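# Transfer four plates from gray tray to blue tray

## Task

Carry every one of the four plates off the gray tray and set each down flat on the blue tray, leaving the gray tray in its original state; the plates must stay put without the robot supporting them, and at the end both cups must have released and the arms pulled away.

## Robot and tools

ROBOT. Two six-joint arms (UR12e-type), left_arm and right_arm, each carrying a suction cup instead of fingers. Base poses in the scene frame: left_arm at (-0.079, +0.579, 0) m, quat_wxyz (+0.998, 0, 0, +0.066); right_arm at (-0.048, -0.429, 0) m, quat_wxyz (+0.996, 0, 0, +0.092). Joint ranges (rad): shoulder pan -3.142..3.142, shoulder lift and the three wrists -6.283..6.283, elbow 0.000..3.142; the elbow never quite straightens. Load limits (N m): 293, 293, 133, 48, 48, 48 from base to wrist 3.

FRAME. One shared scene frame: origin on the table surface midway between the arms, +z up, +x outward over the table, +y toward left_arm. The arm names are not image left/right. Each arm reports its cup point: end_effector_position (metres) is the centre of the cup rim, and end_effector_quat_wxyz (w first) is its orientation; the cup opens along the cup point's +z axis. About 7 cm behind the rim the tool widens to roughly 8 cm sideways, so keep that clear of trays and plates. Reported positions get less accurate at long reach.

THE 16-NUMBER ROW. Every arm command is one flat list of 16 numbers covering both arms, even if only one moves: left x, y, z, qw, qx, qy, qz, left suction, then right x, y, z, qw, qx, qy, qz, right suction. x, y, z are an absolute target position in metres and the quaternion an absolute target orientation, both in the scene frame, for the cup point (a pose, not an offset). Suction ranges -1..1: +1 is full vacuum (about 55 kPa under ambient), smaller values a fraction of it, 0.05 or less means off. It stays at whatever was last sent, so resend the current value for an arm you are not changing. To park an arm, repeat its last reported position and quaternion exactly; do not copy a drifted quaternion when you want orientation held, reuse your own target one. A target more than 0.6 m from the arm's last reported position along any cup-point axis is refused and nothing moves.

execute_actions. Argument actions is a list with zero or one entry. [] just returns the current state. {"rows": [[16 numbers], ...], "steps": n} plays up to 15 rows, one per control step of 1/30 s; n is at most 15 (default 15) and the final row repeats if rows run out. {"steps": n} with no rows is a wait of up to 300 steps counted from the previous result. Optional pictures (boolean) turns camera images on or off. Each step, the commanded pose is clipped to within 100 mm and 16 degrees of the measured pose, and motion lags commands by about 0.17 s; after an action an arm only continues to its last clipped pose, so long moves need follow-up calls. Position wins over orientation when both cannot be met.

move. target is one 16-number row (absolute poses as above). Each cup point travels in a straight line, turning the short way, all arms finishing together in 0.5 to 10 s; anything longer stops at 10 s short of target. speed is the path's top speed in m/s, 0.002 to 0.5 (default 0.25); rotation is capped at twice that in rad/s. Paths ignore obstacles and the other arm, and actual motion can lag, wander or overshoot speed, especially near full stretch. Optional stop_force (N, 13 to 80, shared by both arms, not allowed in the first 0.2 s of the scene) ends an arm's path when its wrist sensor feels that much extra push opposing the motion for two steps; the arm then backs up two steps and holds. Use it with slow speeds for approaching surfaces; do not rely on it when the cup is rotating, and omit it when lifting away from something the cup is pressing on. An arm whose target is within 1.5 mm and 0.5 degrees of its current pose counts as still. The result adds a move: line with the ending per arm (done, off_target, moving, held, fault, contact) and limits (paced = target clipped, held = some steps blocked), plus each cup point's distance from its target.

wait. seconds, 0 to 10; sends nothing new. zoom_image. camera (cam_head_left, cam_head_right, cam_high, cam_low at 504x504; cam_left_wrist, cam_right_wrist at 616x616) and region [x0, y0, x1, y1] in pixels from the top-left, at most 504 by 504. read_manual. Only returns licence text. finished_scene. Pass the current scene number; it is final and reports whether the goal was met.

RESULT LINES. The state line gives each cup point's pose and linear/angular velocities. suction_measured shows achieved vacuum (near 0 means no seal); part_present switches to 1 at 0.50 and back to 0 below 0.45. Wrist force and torque are in the cup point's own axes, with offsets up to about 5.5 N, noise, and saturation near 100 N. HELD marks steps not sent; "pose unreachable" means the clearance check altered a command; a Hand target line shows where the controller is currently driving each arm. Joint torques include drive effort and are not contact measurements. MOTOR HOT appears at 70 °C; at 85 °C the arm is braked until cool.

GRIPPING. Switch suction on and set the 29 mm rim fully on a smooth flat part of the plate, away from its edges or holes. Under vacuum the cup shortens, so the plate rides up to about 10 mm nearer the tool. To release, rest the plate on the blue tray first, then set suction to 0, then rise at least 15 mm. A cup sealed on the table pins the tool until suction is turned off. The simulation keeps running while the operator composes each reply.

AVOID. Contact torque reaching a joint's limit, or 150 N on any part, stops that arm for 10 s. The arms are stiff, so aim only slightly past a surface and approach slowly. Do not let the arms collide or push each other, do not drop plates, disturb the gray tray, or knock anything off the table. Loose objects may occasionally be nudged by outside pushes.

Each tool is called after "Call:" by a JSON object that holds its "method" and its "body", one argument or row to a line.

## Session

Call:
{"method": "execute_actions", "body": {
  "actions": []
}}

Scene clock: 0.00 s of 8400.00 s.
left_arm: end_effector_position=(+0.5449, +0.6600, +0.2275) suction_measured=0.00 part_present=0 end_effector_quat_wxyz=(-0.000, -0.320, +0.947, -0.000) end_effector_velocity=(-0.000, -0.000, -0.000) end_effector_angular_velocity=(-0.001, -0.000, -0.000) | right_arm: end_effector_position=(+0.5709, -0.3136, +0.2281) suction_measured=0.00 part_present=0 end_effector_quat_wxyz=(+0.000, +0.168, +0.986, -0.000) end_effector_velocity=(-0.001, +0.000, -0.001) end_effector_angular_velocity=(+0.000, +0.001, -0.002)
Joint positions: left_arm=[-0.282 -1.556  2.144 -2.158 -1.572  2.339] | right_arm=[-0.28  -1.557  2.143 -2.158 -1.571 -2.899]
Joint velocities: left_arm=[ 0.    -0.     0.001 -0.001 -0.001  0.   ] | right_arm=[-0.    -0.     0.002 -0.001  0.     0.002]
Joint torques (N m, as the arm reports them, + toward a larger angle): no reading
Wrist force (N, on the end effector, along its own x y z axes, offset not removed): no reading
Wrist torque (N m, same axes, about the end effector's origin, offset not removed): no reading
Hand target (left_arm): +0.545, +0.660, +0.228; -0.000, -0.320, +0.947, -0.000
Hand target (right_arm): +0.571, -0.314, +0.228; +0.000, +0.168, +0.986, -0.000

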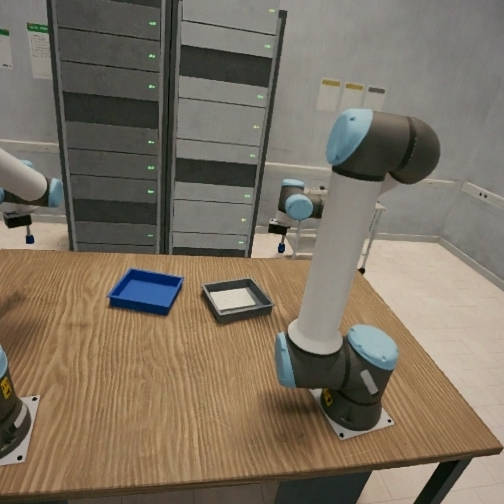

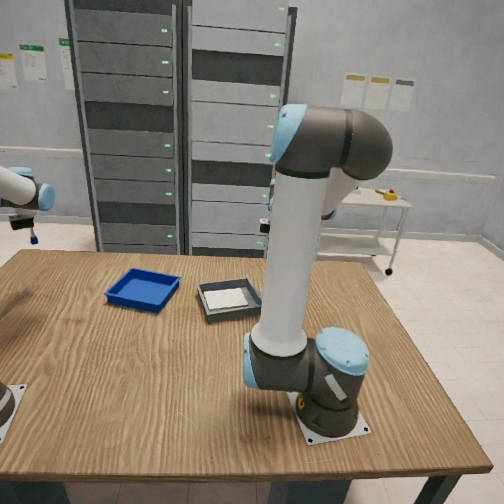

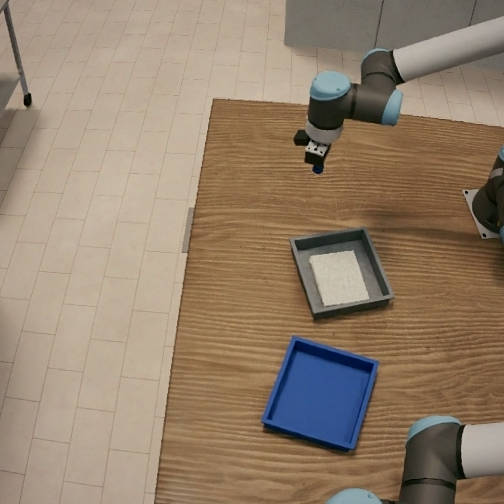

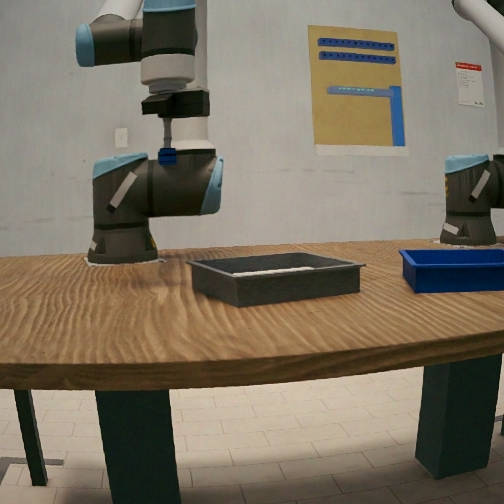

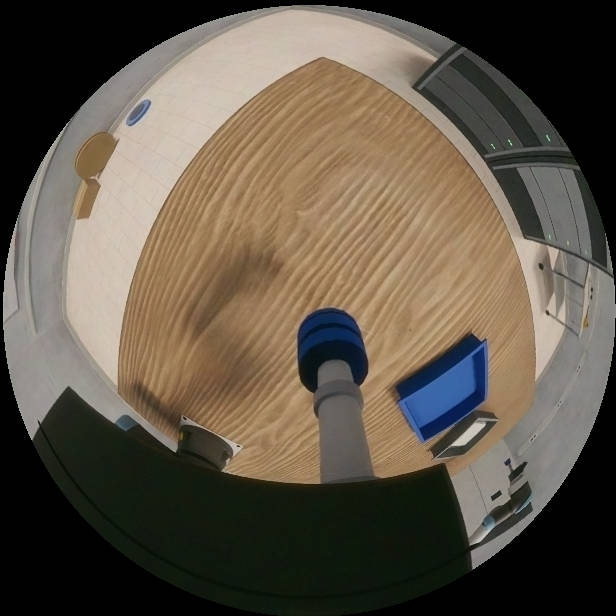

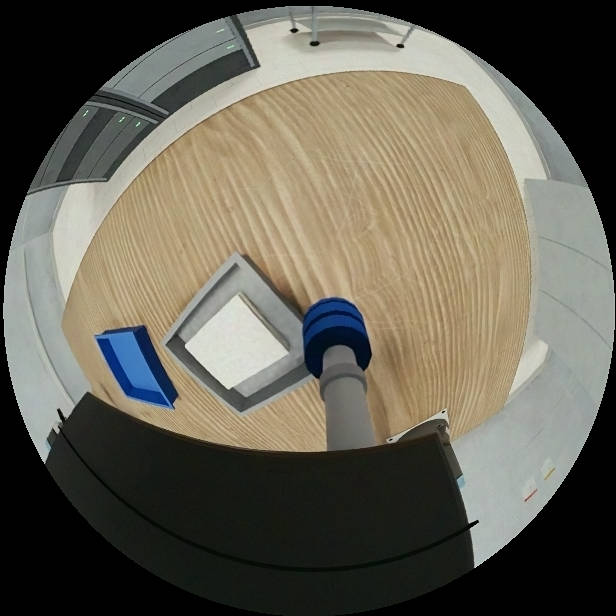

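Call:
{"method": "zoom_image", "body": {
  "camera": "cam_high",
  "region": [240, 200, 440, 460]
}}

Call:
{"method": "zoom_image", "body": {
  "camera": "cam_right_wrist",
  "region": [80, 230, 380, 430]
}}

Region (240, 200, 440, 460) of cam_high's 504x504 image, scaled by 1.938, with more detail than that image has; it fills the left 388 columns of this view, and the rest is white.

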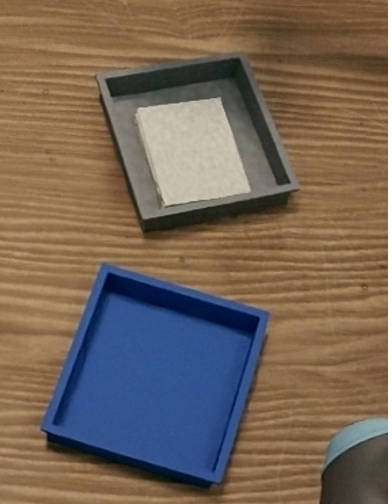

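Region (80, 230, 380, 430) of cam_right_wrist's 616x616 image, scaled by 1.680, with more detail than that image has.

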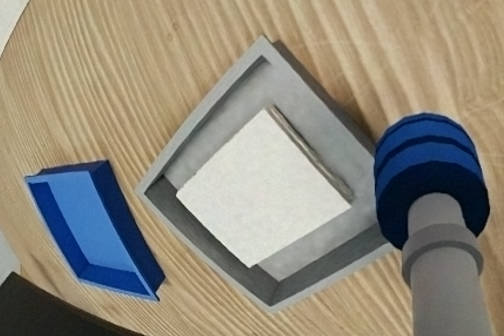

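Call:
{"method": "move", "body": {
  "target": [0.5449,0.66,0.2275,0,-0.32,0.947,0,0, 0.5,-0.135,0.14,0,0,1,0,0],
  "speed": 0.3
}}

Scene clock: 9.67 s of 8400.00 s.
left_arm: end_effector_position=(+0.5449, +0.6600, +0.2275) suction_measured=0.00 part_present=0 end_effector_quat_wxyz=(-0.000, -0.320, +0.947, +0.000) end_effector_velocity=(-0.000, -0.000, -0.000) end_effector_angular_velocity=(-0.001, +0.001, +0.000) | right_arm: end_effector_position=(+0.5001, -0.1352, +0.1401) suction_measured=0.00 part_present=0 end_effector_quat_wxyz=(+0.000, +0.000, +1.000, +0.000) end_effector_velocity=(+0.001, +0.002, -0.001) end_effector_angular_velocity=(-0.000, -0.003, +0.003)
Joint positions: left_arm=[-0.282 -1.557  2.144 -2.158 -1.571  2.339] | right_arm=[ 0.024 -1.458  2.234 -2.347 -1.571 -2.933]
Joint velocities: left_arm=[ 0.     0.     0.001  0.    -0.001 -0.   ] | right_arm=[ 0.004  0.003 -0.001 -0.004 -0.001  0.001]
Joint torques (N m, as the arm reports them, + toward a larger angle): left_arm=[-15.63 -49.76 -33.52  -7.11   3.66  -2.01] | right_arm=[ 16.3  -27.62 -43.05  -6.68  -3.79   2.48]
Wrist force (N, on the end effector, along its own x y z axes, offset not removed): left_arm=[5.0 -0.5 1.4] | right_arm=[1.0 -1.1 1.5]
Wrist torque (N m, same axes, about the end effector's origin, offset not removed): left_arm=[-0.13 -0.28 0.06] | right_arm=[-0.45 -0.31 -0.04]
Hand target (left_arm): +0.545, +0.660, +0.227; -0.000, -0.320, +0.947, +0.000
Hand target (right_arm): +0.500, -0.135, +0.140; +0.000, -0.000, +1.000, +0.000
Off the commanded pose (left_arm): 0.000 m, 0 deg.
Off the commanded pose (right_arm): 0.000 m, 0 deg.
After step 90, 5.23 s passed at rest.
move: done

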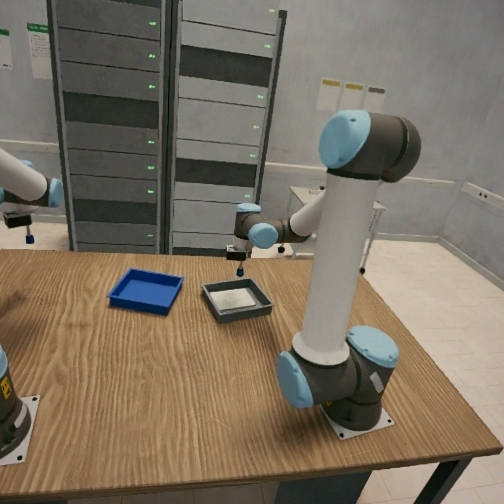

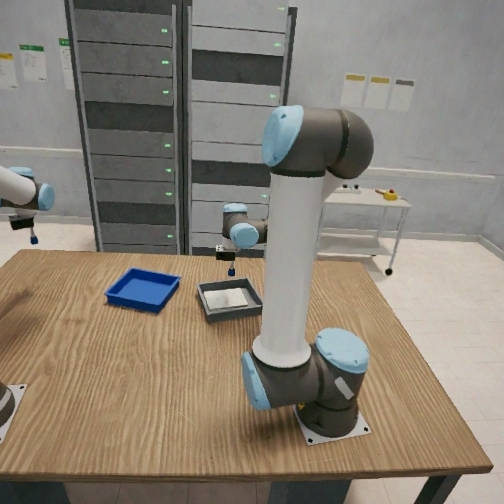

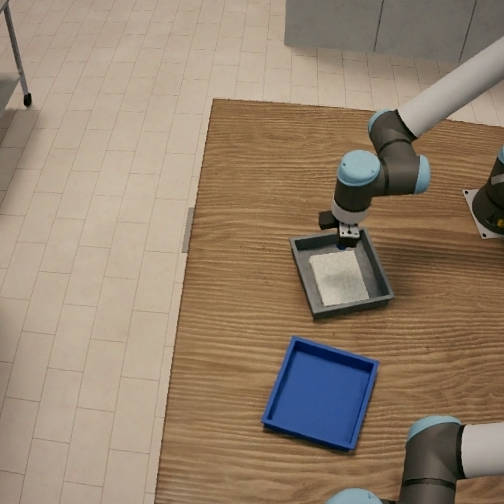

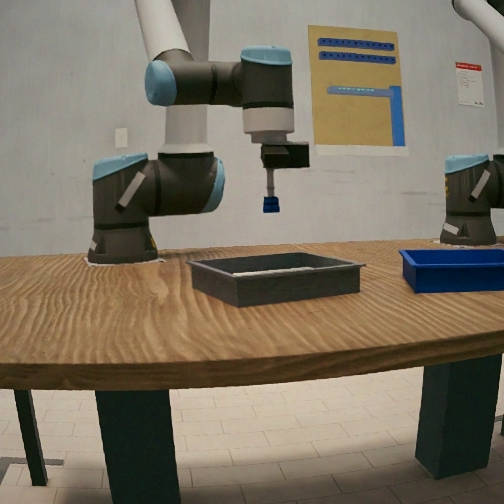

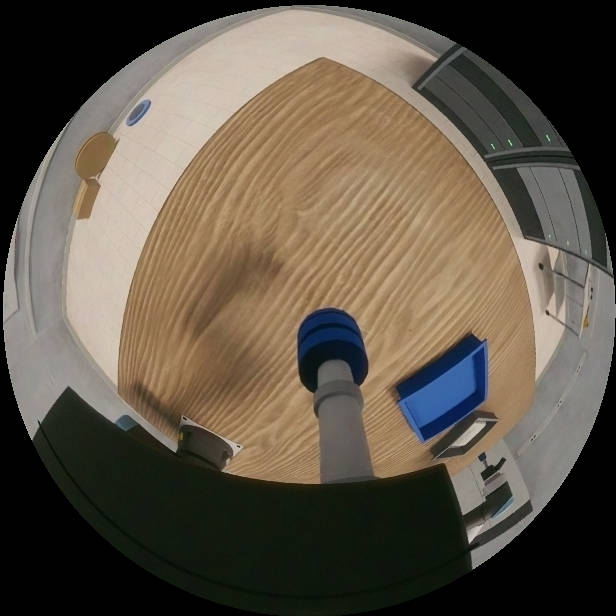

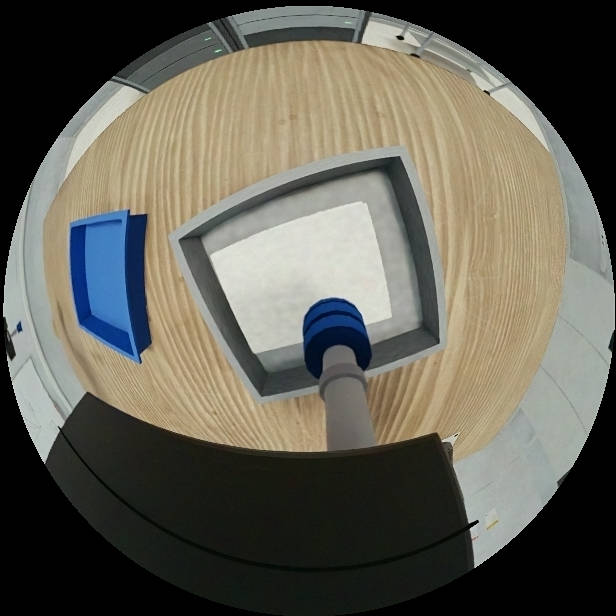

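Call:
{"method": "move", "body": {
  "target": [0.5449,0.66,0.2275,0,-0.32,0.947,0,0, 0.492,-0.11,0.06,0,-0.156,0.988,0,0],
  "speed": 0.2
}}

Scene clock: 12.30 s of 8400.00 s.
left_arm: end_effector_position=(+0.5449, +0.6600, +0.2275) suction_measured=0.00 part_present=0 end_effector_quat_wxyz=(+0.000, -0.320, +0.947, +0.000) end_effector_velocity=(-0.000, +0.000, -0.000) end_effector_angular_velocity=(+0.001, +0.000, +0.000) | right_arm: end_effector_position=(+0.4921, -0.1101, +0.0603) suction_measured=0.00 part_present=0 end_effector_quat_wxyz=(-0.000, -0.155, +0.988, -0.000) end_effector_velocity=(-0.000, +0.001, -0.004) end_effector_angular_velocity=(+0.001, +0.002, +0.011)
Joint positions: left_arm=[-0.282 -1.557  2.144 -2.158 -1.571  2.339] | right_arm=[ 0.068 -1.323  2.274 -2.522 -1.571 -3.202]
Joint velocities: left_arm=[-0.     0.     0.    -0.     0.001 -0.   ] | right_arm=[ 0.001  0.007  0.001 -0.006  0.002 -0.01 ]
Joint torques (N m, as the arm reports them, + toward a larger angle): left_arm=[-12.43 -51.69 -34.82  -6.83   3.62  -1.21] | right_arm=[ 13.93 -35.31 -19.1   -6.19   3.78  -1.2 ]
Wrist force (N, on the end effector, along its own x y z axes, offset not removed): left_arm=[3.9 0.8 6.9] | right_arm=[-0.5 -0.5 0.5]
Wrist torque (N m, same axes, about the end effector's origin, offset not removed): left_arm=[-0.02 -0.21 0.11] | right_arm=[-0.31 -0.15 0.07]
Hand target (left_arm): +0.545, +0.660, +0.227; +0.000, -0.320, +0.947, +0.000
Hand target (right_arm): +0.492, -0.110, +0.060; +0.000, -0.156, +0.988, +0.000
Off the commanded pose (left_arm): 0.000 m, 0 deg.
Off the commanded pose (right_arm): 0.000 m, 0 deg.
move: done

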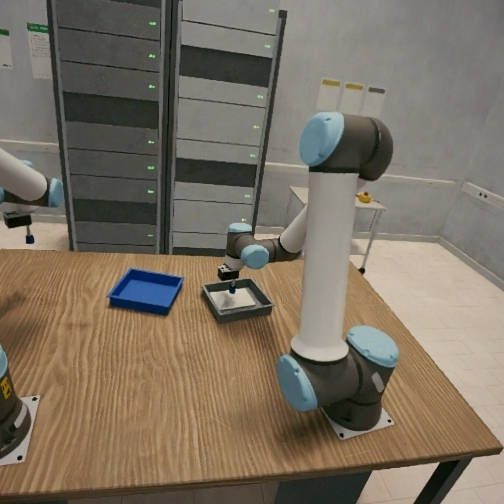

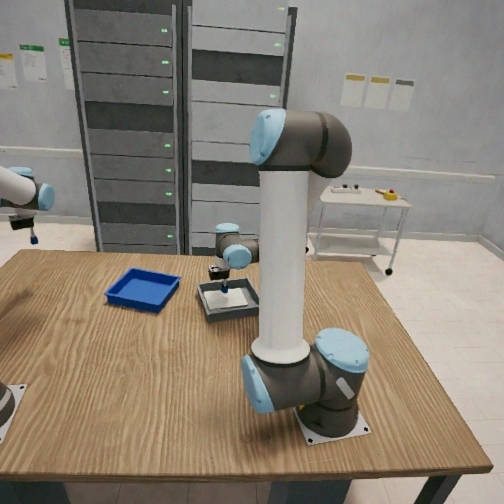

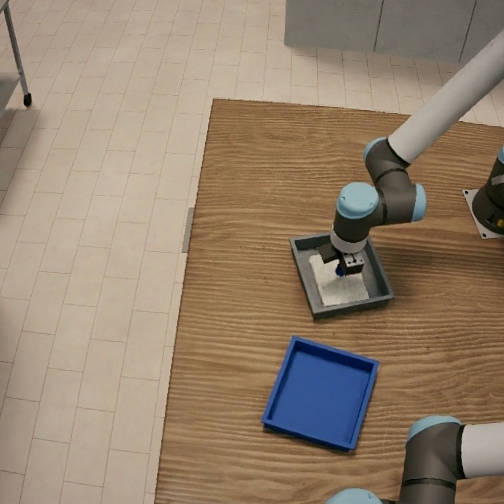

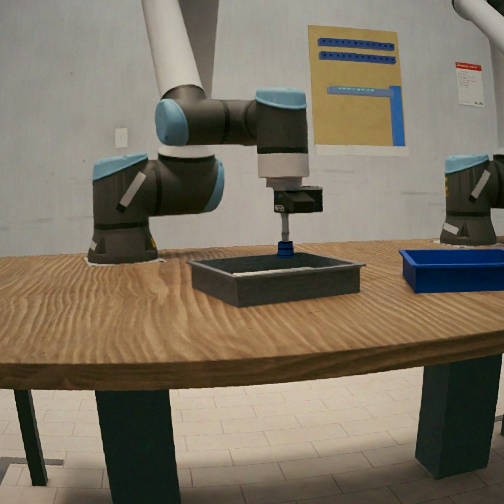

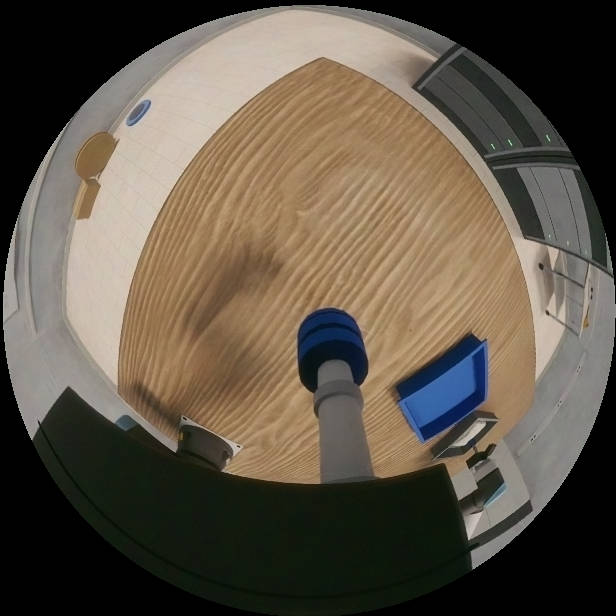

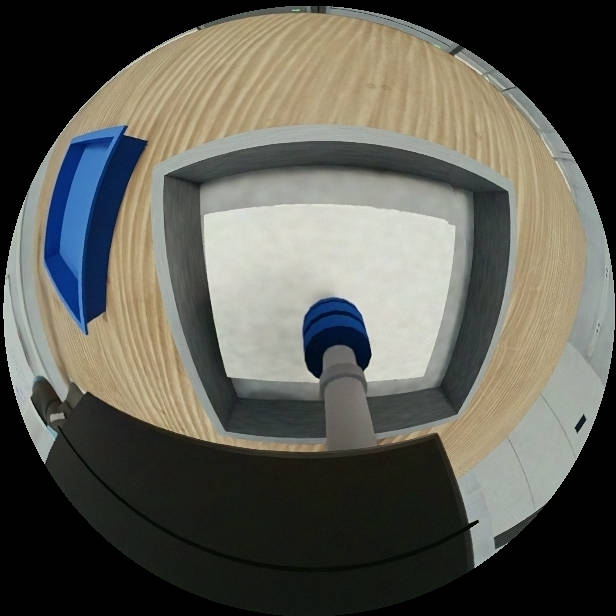

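Call:
{"method": "move", "body": {
  "target": [0.5449,0.66,0.2275,0,-0.32,0.947,0,0, 0.488,-0.111,0.035,0,-0.156,0.988,0,0],
  "speed": 0.08
}}

Call:
{"method": "move", "body": {
  "target": [0.5449,0.66,0.2275,0,-0.32,0.947,0,0, 0.488,-0.111,0.008,0,-0.156,0.988,0,0],
  "speed": 0.015,
  "stop_force": 13
}}

Scene clock: 14.63 s of 8400.00 s.
left_arm: end_effector_position=(+0.5449, +0.6600, +0.2275) suction_measured=0.00 part_present=0 end_effector_quat_wxyz=(+0.000, -0.320, +0.947, +0.000) end_effector_velocity=(-0.000, -0.000, -0.000) end_effector_angular_velocity=(-0.000, +0.000, +0.001) | right_arm: end_effector_position=(+0.4881, -0.1110, +0.0353) suction_measured=0.00 part_present=0 end_effector_quat_wxyz=(-0.000, -0.156, +0.988, +0.000) end_effector_velocity=(-0.001, -0.000, -0.003) end_effector_angular_velocity=(+0.000, +0.000, -0.001)
Joint positions: left_arm=[-0.282 -1.557  2.144 -2.158 -1.571  2.339] | right_arm=[ 0.068 -1.283  2.292 -2.58  -1.571 -3.203]
Joint velocities: left_arm=[-0.    -0.     0.001 -0.    -0.    -0.001] | right_arm=[-0.     0.004  0.003 -0.007  0.     0.001]
Joint torques (N m, as the arm reports them, + toward a larger angle): left_arm=[-14.7  -49.21 -34.17  -6.73   3.64  -1.25] | right_arm=[ 14.94 -37.48 -17.24  -6.58   2.85  -0.65]
Wrist force (N, on the end effector, along its own x y z axes, offset not removed): left_arm=[1.3 -0.5 2.5] | right_arm=[-0.4 -2.6 0.7]
Wrist torque (N m, same axes, about the end effector's origin, offset not removed): left_arm=[-0.18 0.13 0.11] | right_arm=[-0.58 -0.12 0.11]
Hand target (left_arm): +0.545, +0.660, +0.228; +0.000, -0.320, +0.947, +0.000
Hand target (right_arm): +0.488, -0.111, +0.035; -0.000, -0.156, +0.988, -0.000
Off the commanded pose (left_arm): 0.000 m, 0 deg.
Off the commanded pose (right_arm): 0.000 m, 0 deg.
move: done

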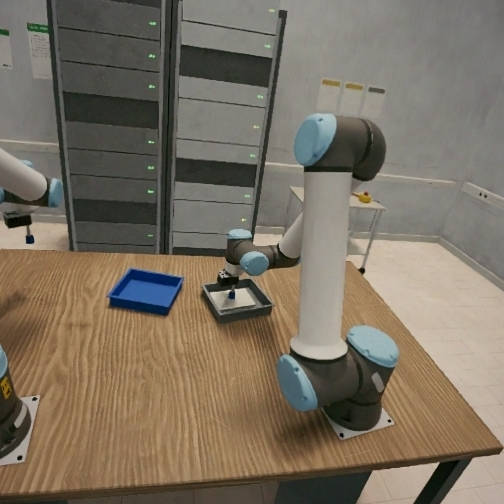

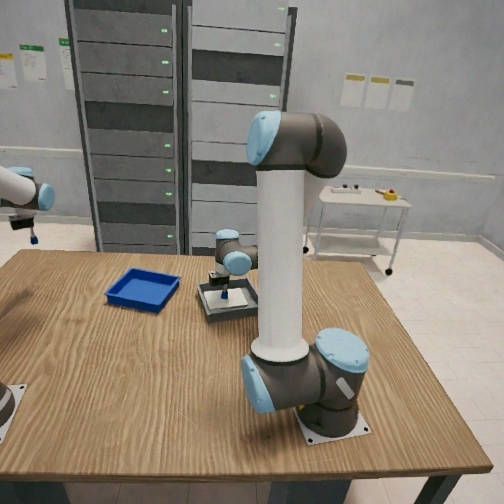

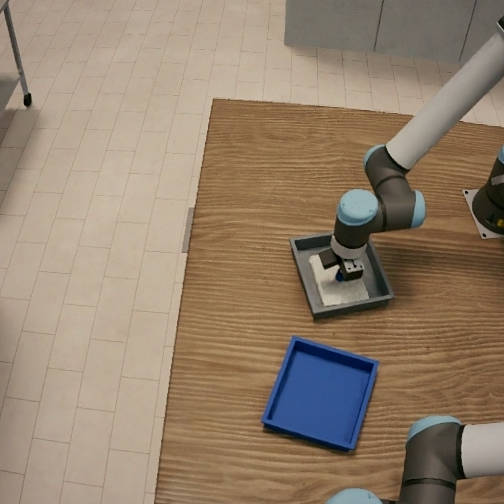

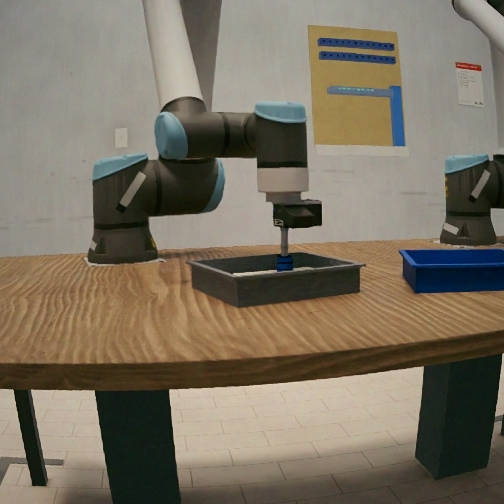

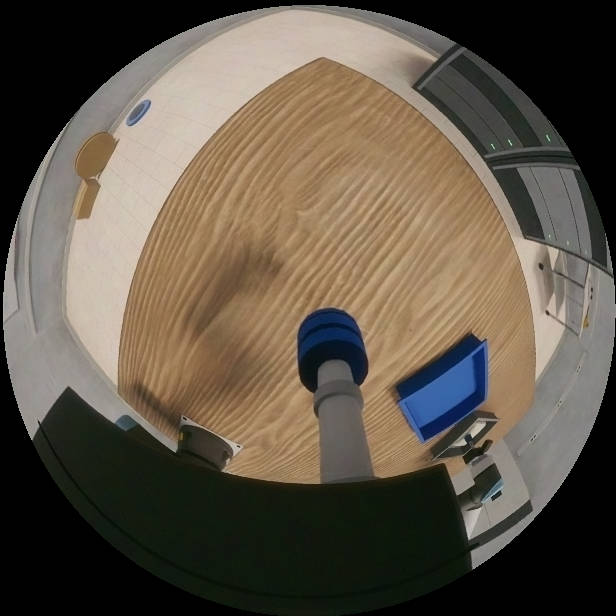

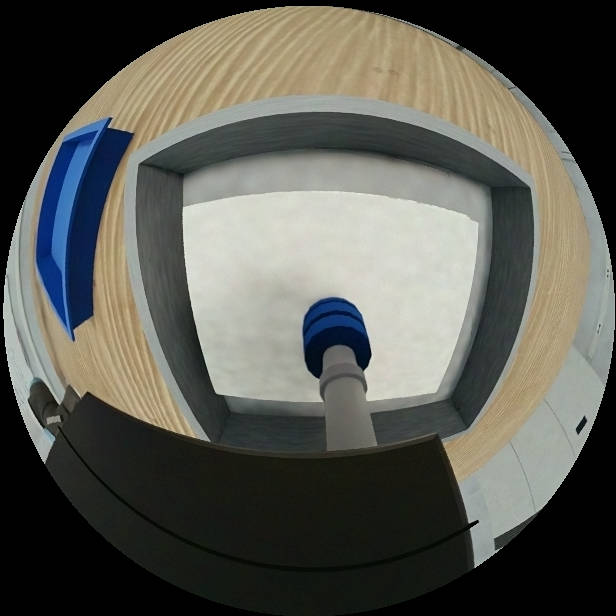

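Scene clock: 16.20 s of 8400.00 s.
left_arm: end_effector_position=(+0.5449, +0.6600, +0.2275) suction_measured=0.00 part_present=0 end_effector_quat_wxyz=(+0.000, -0.320, +0.947, +0.000) end_effector_velocity=(-0.001, -0.000, -0.001) end_effector_angular_velocity=(-0.000, +0.002, -0.000) | right_arm: end_effector_position=(+0.4880, -0.1110, +0.0178) suction_measured=0.00 part_present=0 end_effector_quat_wxyz=(+0.000, -0.156, +0.988, +0.000) end_effector_velocity=(-0.003, +0.000, +0.003) end_effector_angular_velocity=(-0.001, +0.007, +0.002)
Joint positions: left_arm=[-0.282 -1.557  2.144 -2.158 -1.571  2.339] | right_arm=[ 0.068 -1.25   2.299 -2.619 -1.571 -3.203]
Joint velocities: left_arm=[-0.     0.001  0.001  0.    -0.    -0.   ] | right_arm=[ 0.001 -0.007  0.     0.014  0.001 -0.001]
Joint torques (N m, as the arm reports them, + toward a larger angle): left_arm=[-14.96 -50.2  -34.63  -6.69   3.68  -1.44] | right_arm=[ 10.96 -37.92 -14.42   4.29   2.06   1.14]
Wrist force (N, on the end effector, along its own x y z axes, offset not removed): left_arm=[1.3 -3.1 2.8] | right_arm=[6.2 1.4 -52.4]
Wrist torque (N m, same axes, about the end effector's origin, offset not removed): left_arm=[-0.53 0.08 0.09] | right_arm=[-0.03 -0.29 -0.03]
Hand target (left_arm): +0.545, +0.660, +0.228; +0.000, -0.320, +0.947, +0.000
Hand target (right_arm): +0.488, -0.111, +0.018; +0.000, -0.156, +0.988, +0.000
Off the commanded pose (left_arm): 0.000 m, 0 deg.
Off the commanded pose (right_arm): 0.010 m, 0 deg.
move: contact (right_arm)

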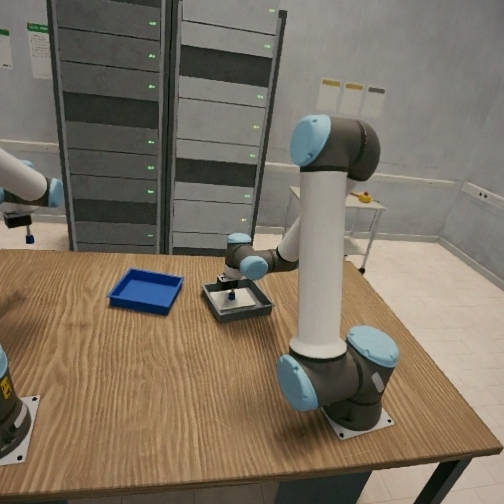

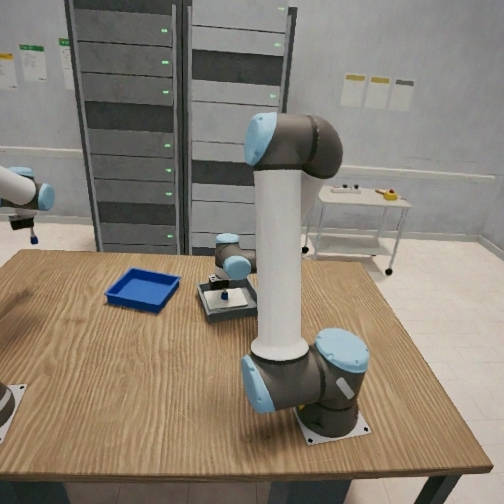

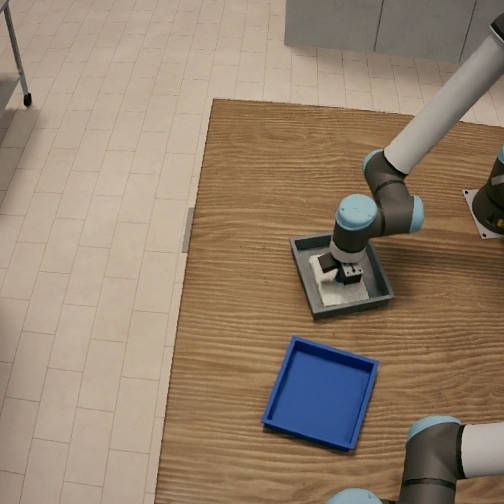

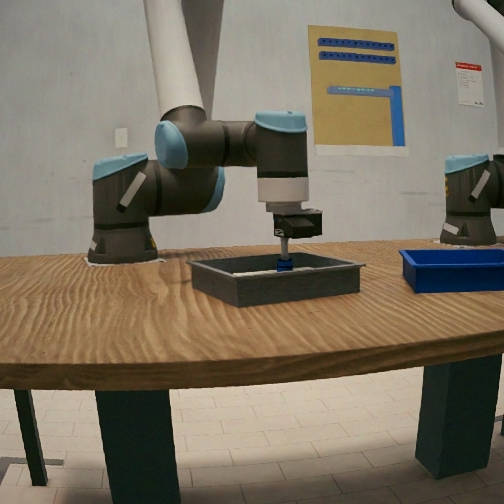

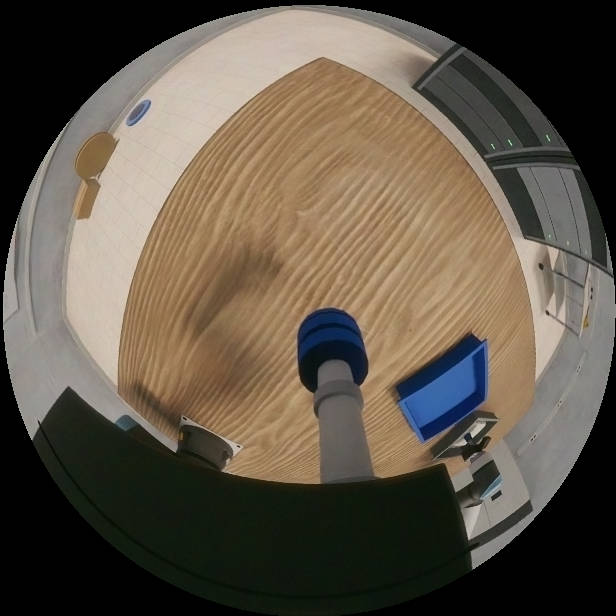

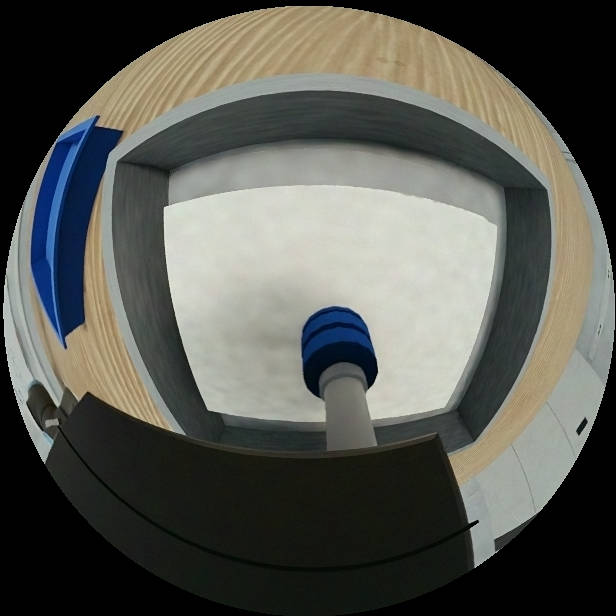

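Call:
{"method": "execute_actions", "body": {
  "actions": [
    {"rows":[[0.5449,0.66,0.2275,0,-0.32,0.947,0,0, 0.488,-0.111,0.0205,0,-0.156,0.988,0,1]],"steps":15}
  ],
  "pictures": false
}}

Scene clock: 17.20 s of 8400.00 s.
left_arm: end_effector_position=(+0.5449, +0.6600, +0.2275) suction_measured=0.00 part_present=0 end_effector_quat_wxyz=(+0.000, -0.320, +0.947, +0.000) end_effector_velocity=(+0.000, -0.000, -0.000) end_effector_angular_velocity=(+0.000, +0.000, +0.000) | right_arm: end_effector_position=(+0.4880, -0.1110, +0.0204) suction_measured=0.91 part_present=1 end_effector_quat_wxyz=(-0.000, -0.156, +0.988, +0.000) end_effector_velocity=(+0.000, -0.000, +0.001) end_effector_angular_velocity=(-0.001, -0.000, +0.000)
Joint positions: left_arm=[-0.282 -1.557  2.144 -2.158 -1.571  2.339] | right_arm=[ 0.068 -1.255  2.298 -2.613 -1.571 -3.203]
Joint velocities: left_arm=[-0.     0.001 -0.    -0.     0.    -0.   ] | right_arm=[-0.    -0.001 -0.     0.001 -0.001 -0.001]
Joint torques (N m, as the arm reports them, + toward a larger angle): left_arm=[-15.3  -49.54 -32.7   -6.7    3.72  -2.17] | right_arm=[  4.59 -64.71 -34.31  -0.19   1.3    2.47]
Wrist force (N, on the end effector, along its own x y z axes, offset not removed): left_arm=[4.0 -0.9 0.8] | right_arm=[-1.0 -0.3 -0.8]
Wrist torque (N m, same axes, about the end effector's origin, offset not removed): left_arm=[-0.25 -0.23 0.10] | right_arm=[-0.30 -0.04 0.01]
Hand target (left_arm): +0.545, +0.660, +0.228; +0.000, -0.320, +0.947, +0.000
Hand target (right_arm): +0.488, -0.111, +0.021; +0.000, -0.156, +0.988, +0.000
Off the commanded pose (left_arm): 0.000 m, 0 deg.
Off the commanded pose (right_arm): 0.000 m, 0 deg.
Steps of this call (steps 1 to 15: nothing new was sent; steps 16 to 30: all 15 steps of this action). Readings (end_effector_position | what the end effector reports):
16: left_arm (+0.5449, +0.6600, +0.2275) | right_arm (+0.4880, -0.1110, +0.0183) | left_arm suction_measured=0.00 part_present=0 | right_arm suction_measured=0.08 part_present=0
17: left_arm (+0.5449, +0.6600, +0.2275) | right_arm (+0.4879, -0.1110, +0.0185) | left_arm suction_measured=0.00 part_present=0 | right_arm suction_measured=0.21 part_present=0
19: left_arm (+0.5449, +0.6600, +0.2275) | right_arm (+0.4878, -0.1110, +0.0192) | left_arm suction_measured=0.00 part_present=0 | right_arm suction_measured=0.45 part_present=0
23: left_arm (+0.5449, +0.6600, +0.2275) | right_arm (+0.4879, -0.1110, +0.0200) | left_arm suction_measured=0.00 part_present=0 | right_arm suction_measured=0.70 part_present=1
30: the state above

Lift.

Call:
{"method": "move", "body": {
  "target": [0.5449,0.66,0.2275,0,-0.32,0.947,0,0, 0.489,-0.114,0.085,0,-0.156,0.988,0,1],
  "speed": 0.08
}}

Scene clock: 18.93 s of 8400.00 s.
left_arm: end_effector_position=(+0.5449, +0.6600, +0.2275) suction_measured=0.00 part_present=0 end_effector_quat_wxyz=(+0.000, -0.320, +0.947, +0.000) end_effector_velocity=(-0.001, +0.000, -0.001) end_effector_angular_velocity=(+0.001, +0.002, +0.000) | right_arm: end_effector_position=(+0.4889, -0.1140, +0.0847) suction_measured=1.00 part_present=1 end_effector_quat_wxyz=(+0.000, -0.156, +0.988, +0.000) end_effector_velocity=(+0.001, -0.000, +0.002) end_effector_angular_velocity=(-0.001, +0.001, -0.000)
Joint positions: left_arm=[-0.282 -1.557  2.144 -2.158 -1.571  2.339] | right_arm=[ 0.063 -1.371  2.27  -2.47  -1.571 -3.208]
Joint velocities: left_arm=[ 0.     0.     0.002  0.     0.001 -0.   ] | right_arm=[-0.    -0.003 -0.002  0.007 -0.001 -0.   ]
Joint torques (N m, as the arm reports them, + toward a larger angle): left_arm=[-11.35 -49.52 -33.09  -7.03   3.56  -1.93] | right_arm=[-18.48 -60.91 -38.25   0.21  -1.26  -1.65]
Wrist force (N, on the end effector, along its own x y z axes, offset not removed): left_arm=[3.3 2.5 6.8] | right_arm=[-0.1 0.3 0.2]
Wrist torque (N m, same axes, about the end effector's origin, offset not removed): left_arm=[0.25 -0.21 0.15] | right_arm=[-0.25 -0.19 -0.12]
Hand target (left_arm): +0.545, +0.660, +0.228; +0.000, -0.320, +0.947, +0.000
Hand target (right_arm): +0.489, -0.114, +0.085; +0.000, -0.156, +0.988, -0.000
Off the commanded pose (left_arm): 0.000 m, 0 deg.
Off the commanded pose (right_arm): 0.000 m, 0 deg.
move: done

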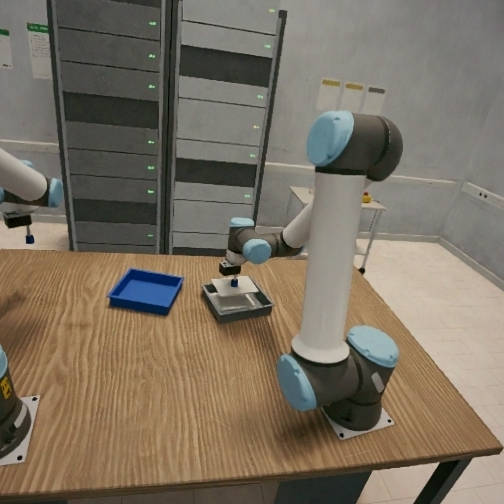

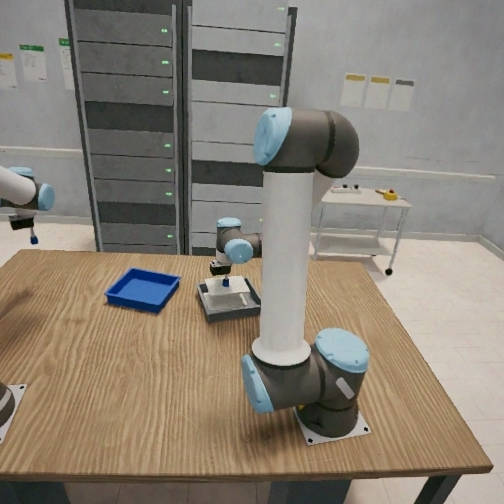

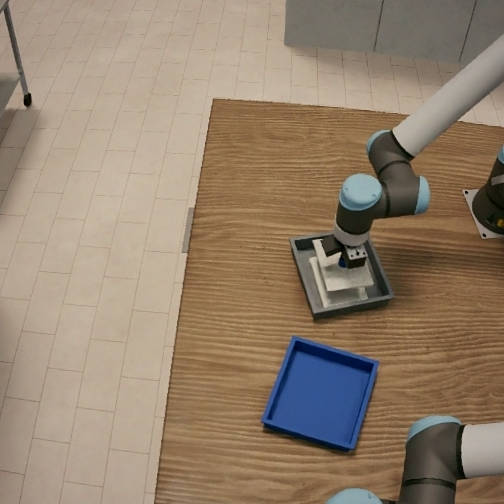

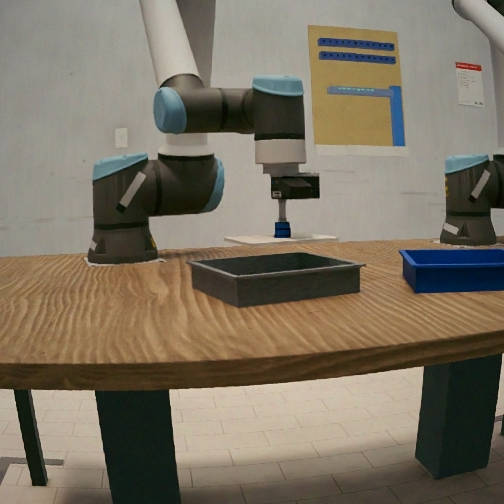

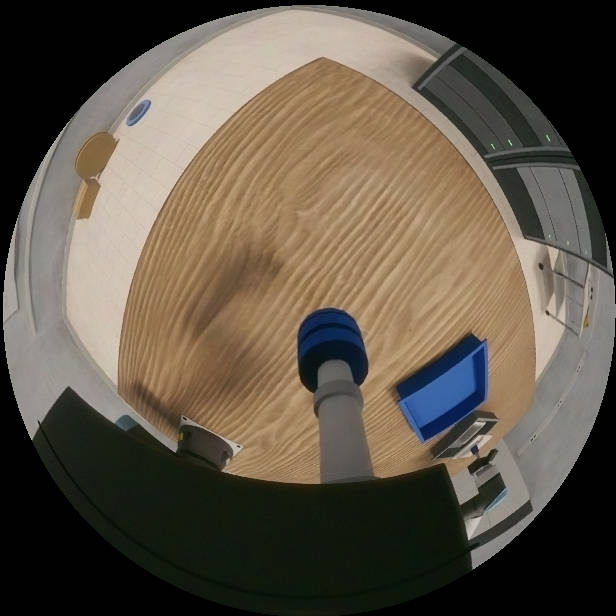

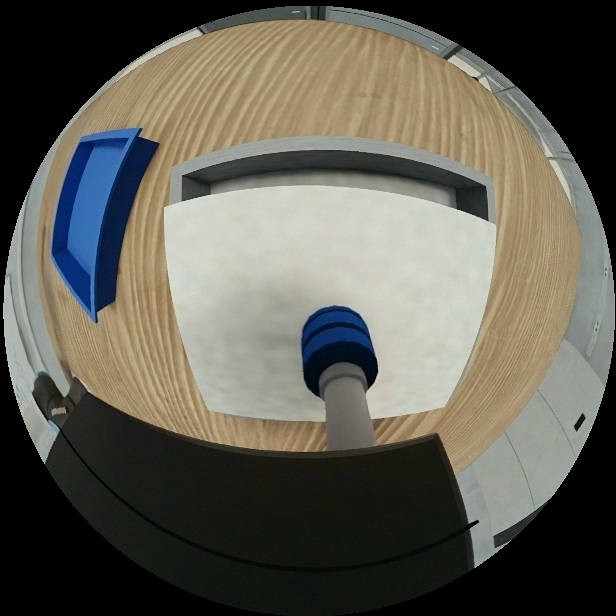

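Call:
{"method": "move", "body": {
  "target": [0.5449,0.66,0.2275,0,-0.32,0.947,0,0, 0.548,0.222,0.085,0,0.122,0.9925,0,1],
  "speed": 0.3
}}

Scene clock: 22.50 s of 8400.00 s.
left_arm: end_effector_position=(+0.5449, +0.6600, +0.2275) suction_measured=0.00 part_present=0 end_effector_quat_wxyz=(+0.000, -0.320, +0.947, +0.000) end_effector_velocity=(+0.000, +0.000, -0.000) end_effector_angular_velocity=(+0.001, -0.000, +0.000) | right_arm: end_effector_position=(+0.5477, +0.2219, +0.0852) suction_measured=0.99 part_present=1 end_effector_quat_wxyz=(+0.000, +0.122, +0.993, +0.000) end_effector_velocity=(+0.001, +0.002, -0.000) end_effector_angular_velocity=(-0.002, -0.000, -0.004)
Joint positions: left_arm=[-0.282 -1.557  2.144 -2.158 -1.571  2.339] | right_arm=[ 0.447 -1.036  1.749 -2.284 -1.571 -2.267]
Joint velocities: left_arm=[-0.     0.    -0.    -0.     0.001 -0.   ] | right_arm=[ 0.002  0.003 -0.005  0.003 -0.002  0.006]
Joint torques (N m, as the arm reports them, + toward a larger angle): left_arm=[-13.95 -48.8  -33.59  -6.64   3.01  -1.68] | right_arm=[ 16.04 -65.11 -44.29  -0.37  -3.91   2.43]
Wrist force (N, on the end effector, along its own x y z axes, offset not removed): left_arm=[1.4 3.1 3.6] | right_arm=[1.7 0.3 -1.7]
Wrist torque (N m, same axes, about the end effector's origin, offset not removed): left_arm=[0.28 0.06 0.17] | right_arm=[-0.32 -0.36 0.09]
Hand target (left_arm): +0.545, +0.660, +0.228; +0.000, -0.320, +0.947, +0.000
Hand target (right_arm): +0.548, +0.222, +0.085; +0.000, +0.122, +0.993, +0.000
Off the commanded pose (left_arm): 0.000 m, 0 deg.
Off the commanded pose (right_arm): 0.000 m, 0 deg.
move: done

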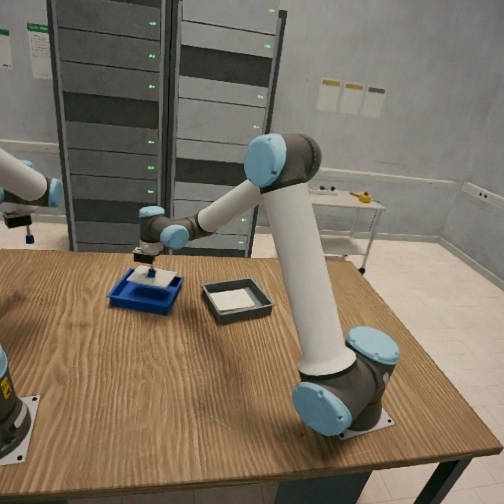

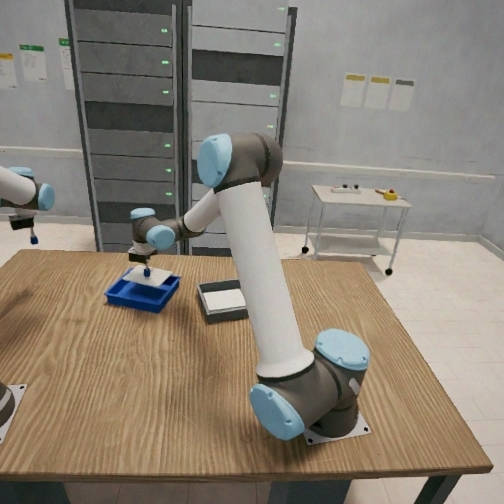

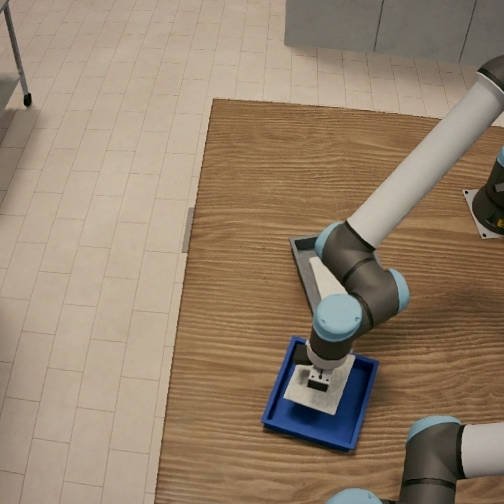

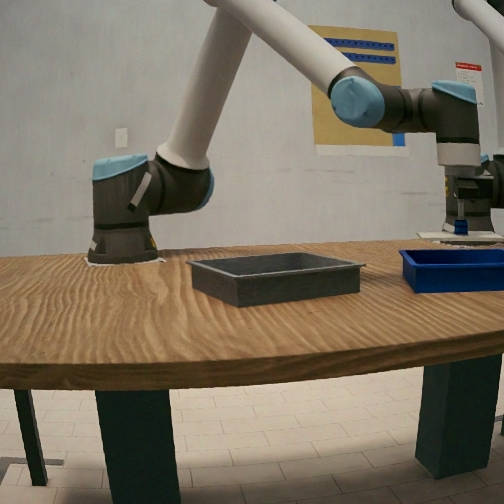

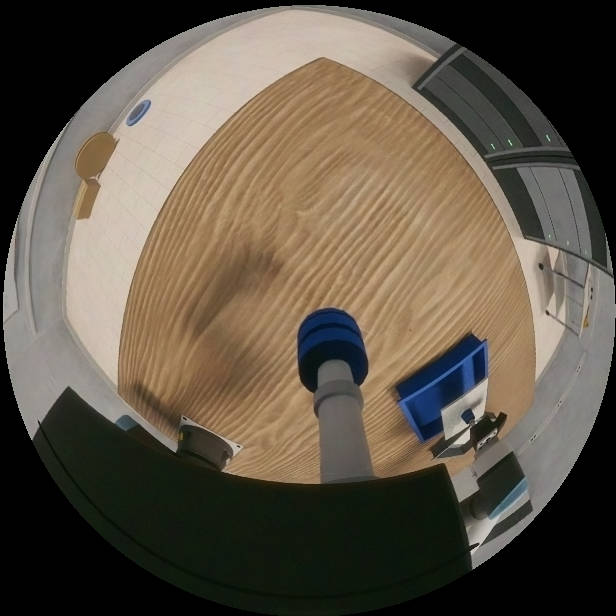

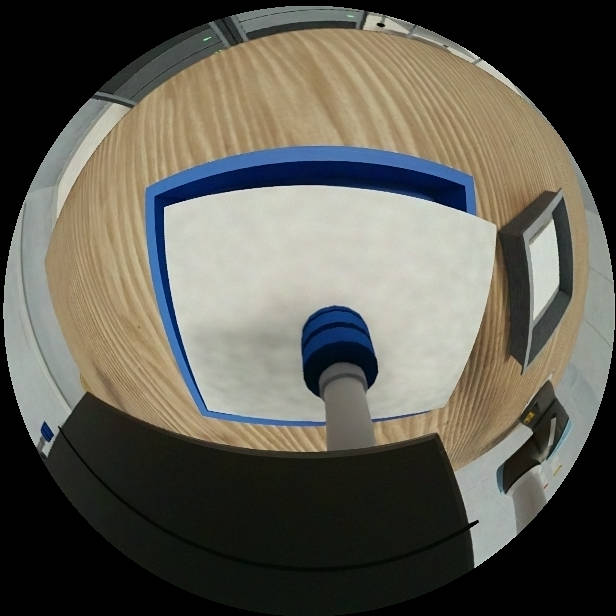

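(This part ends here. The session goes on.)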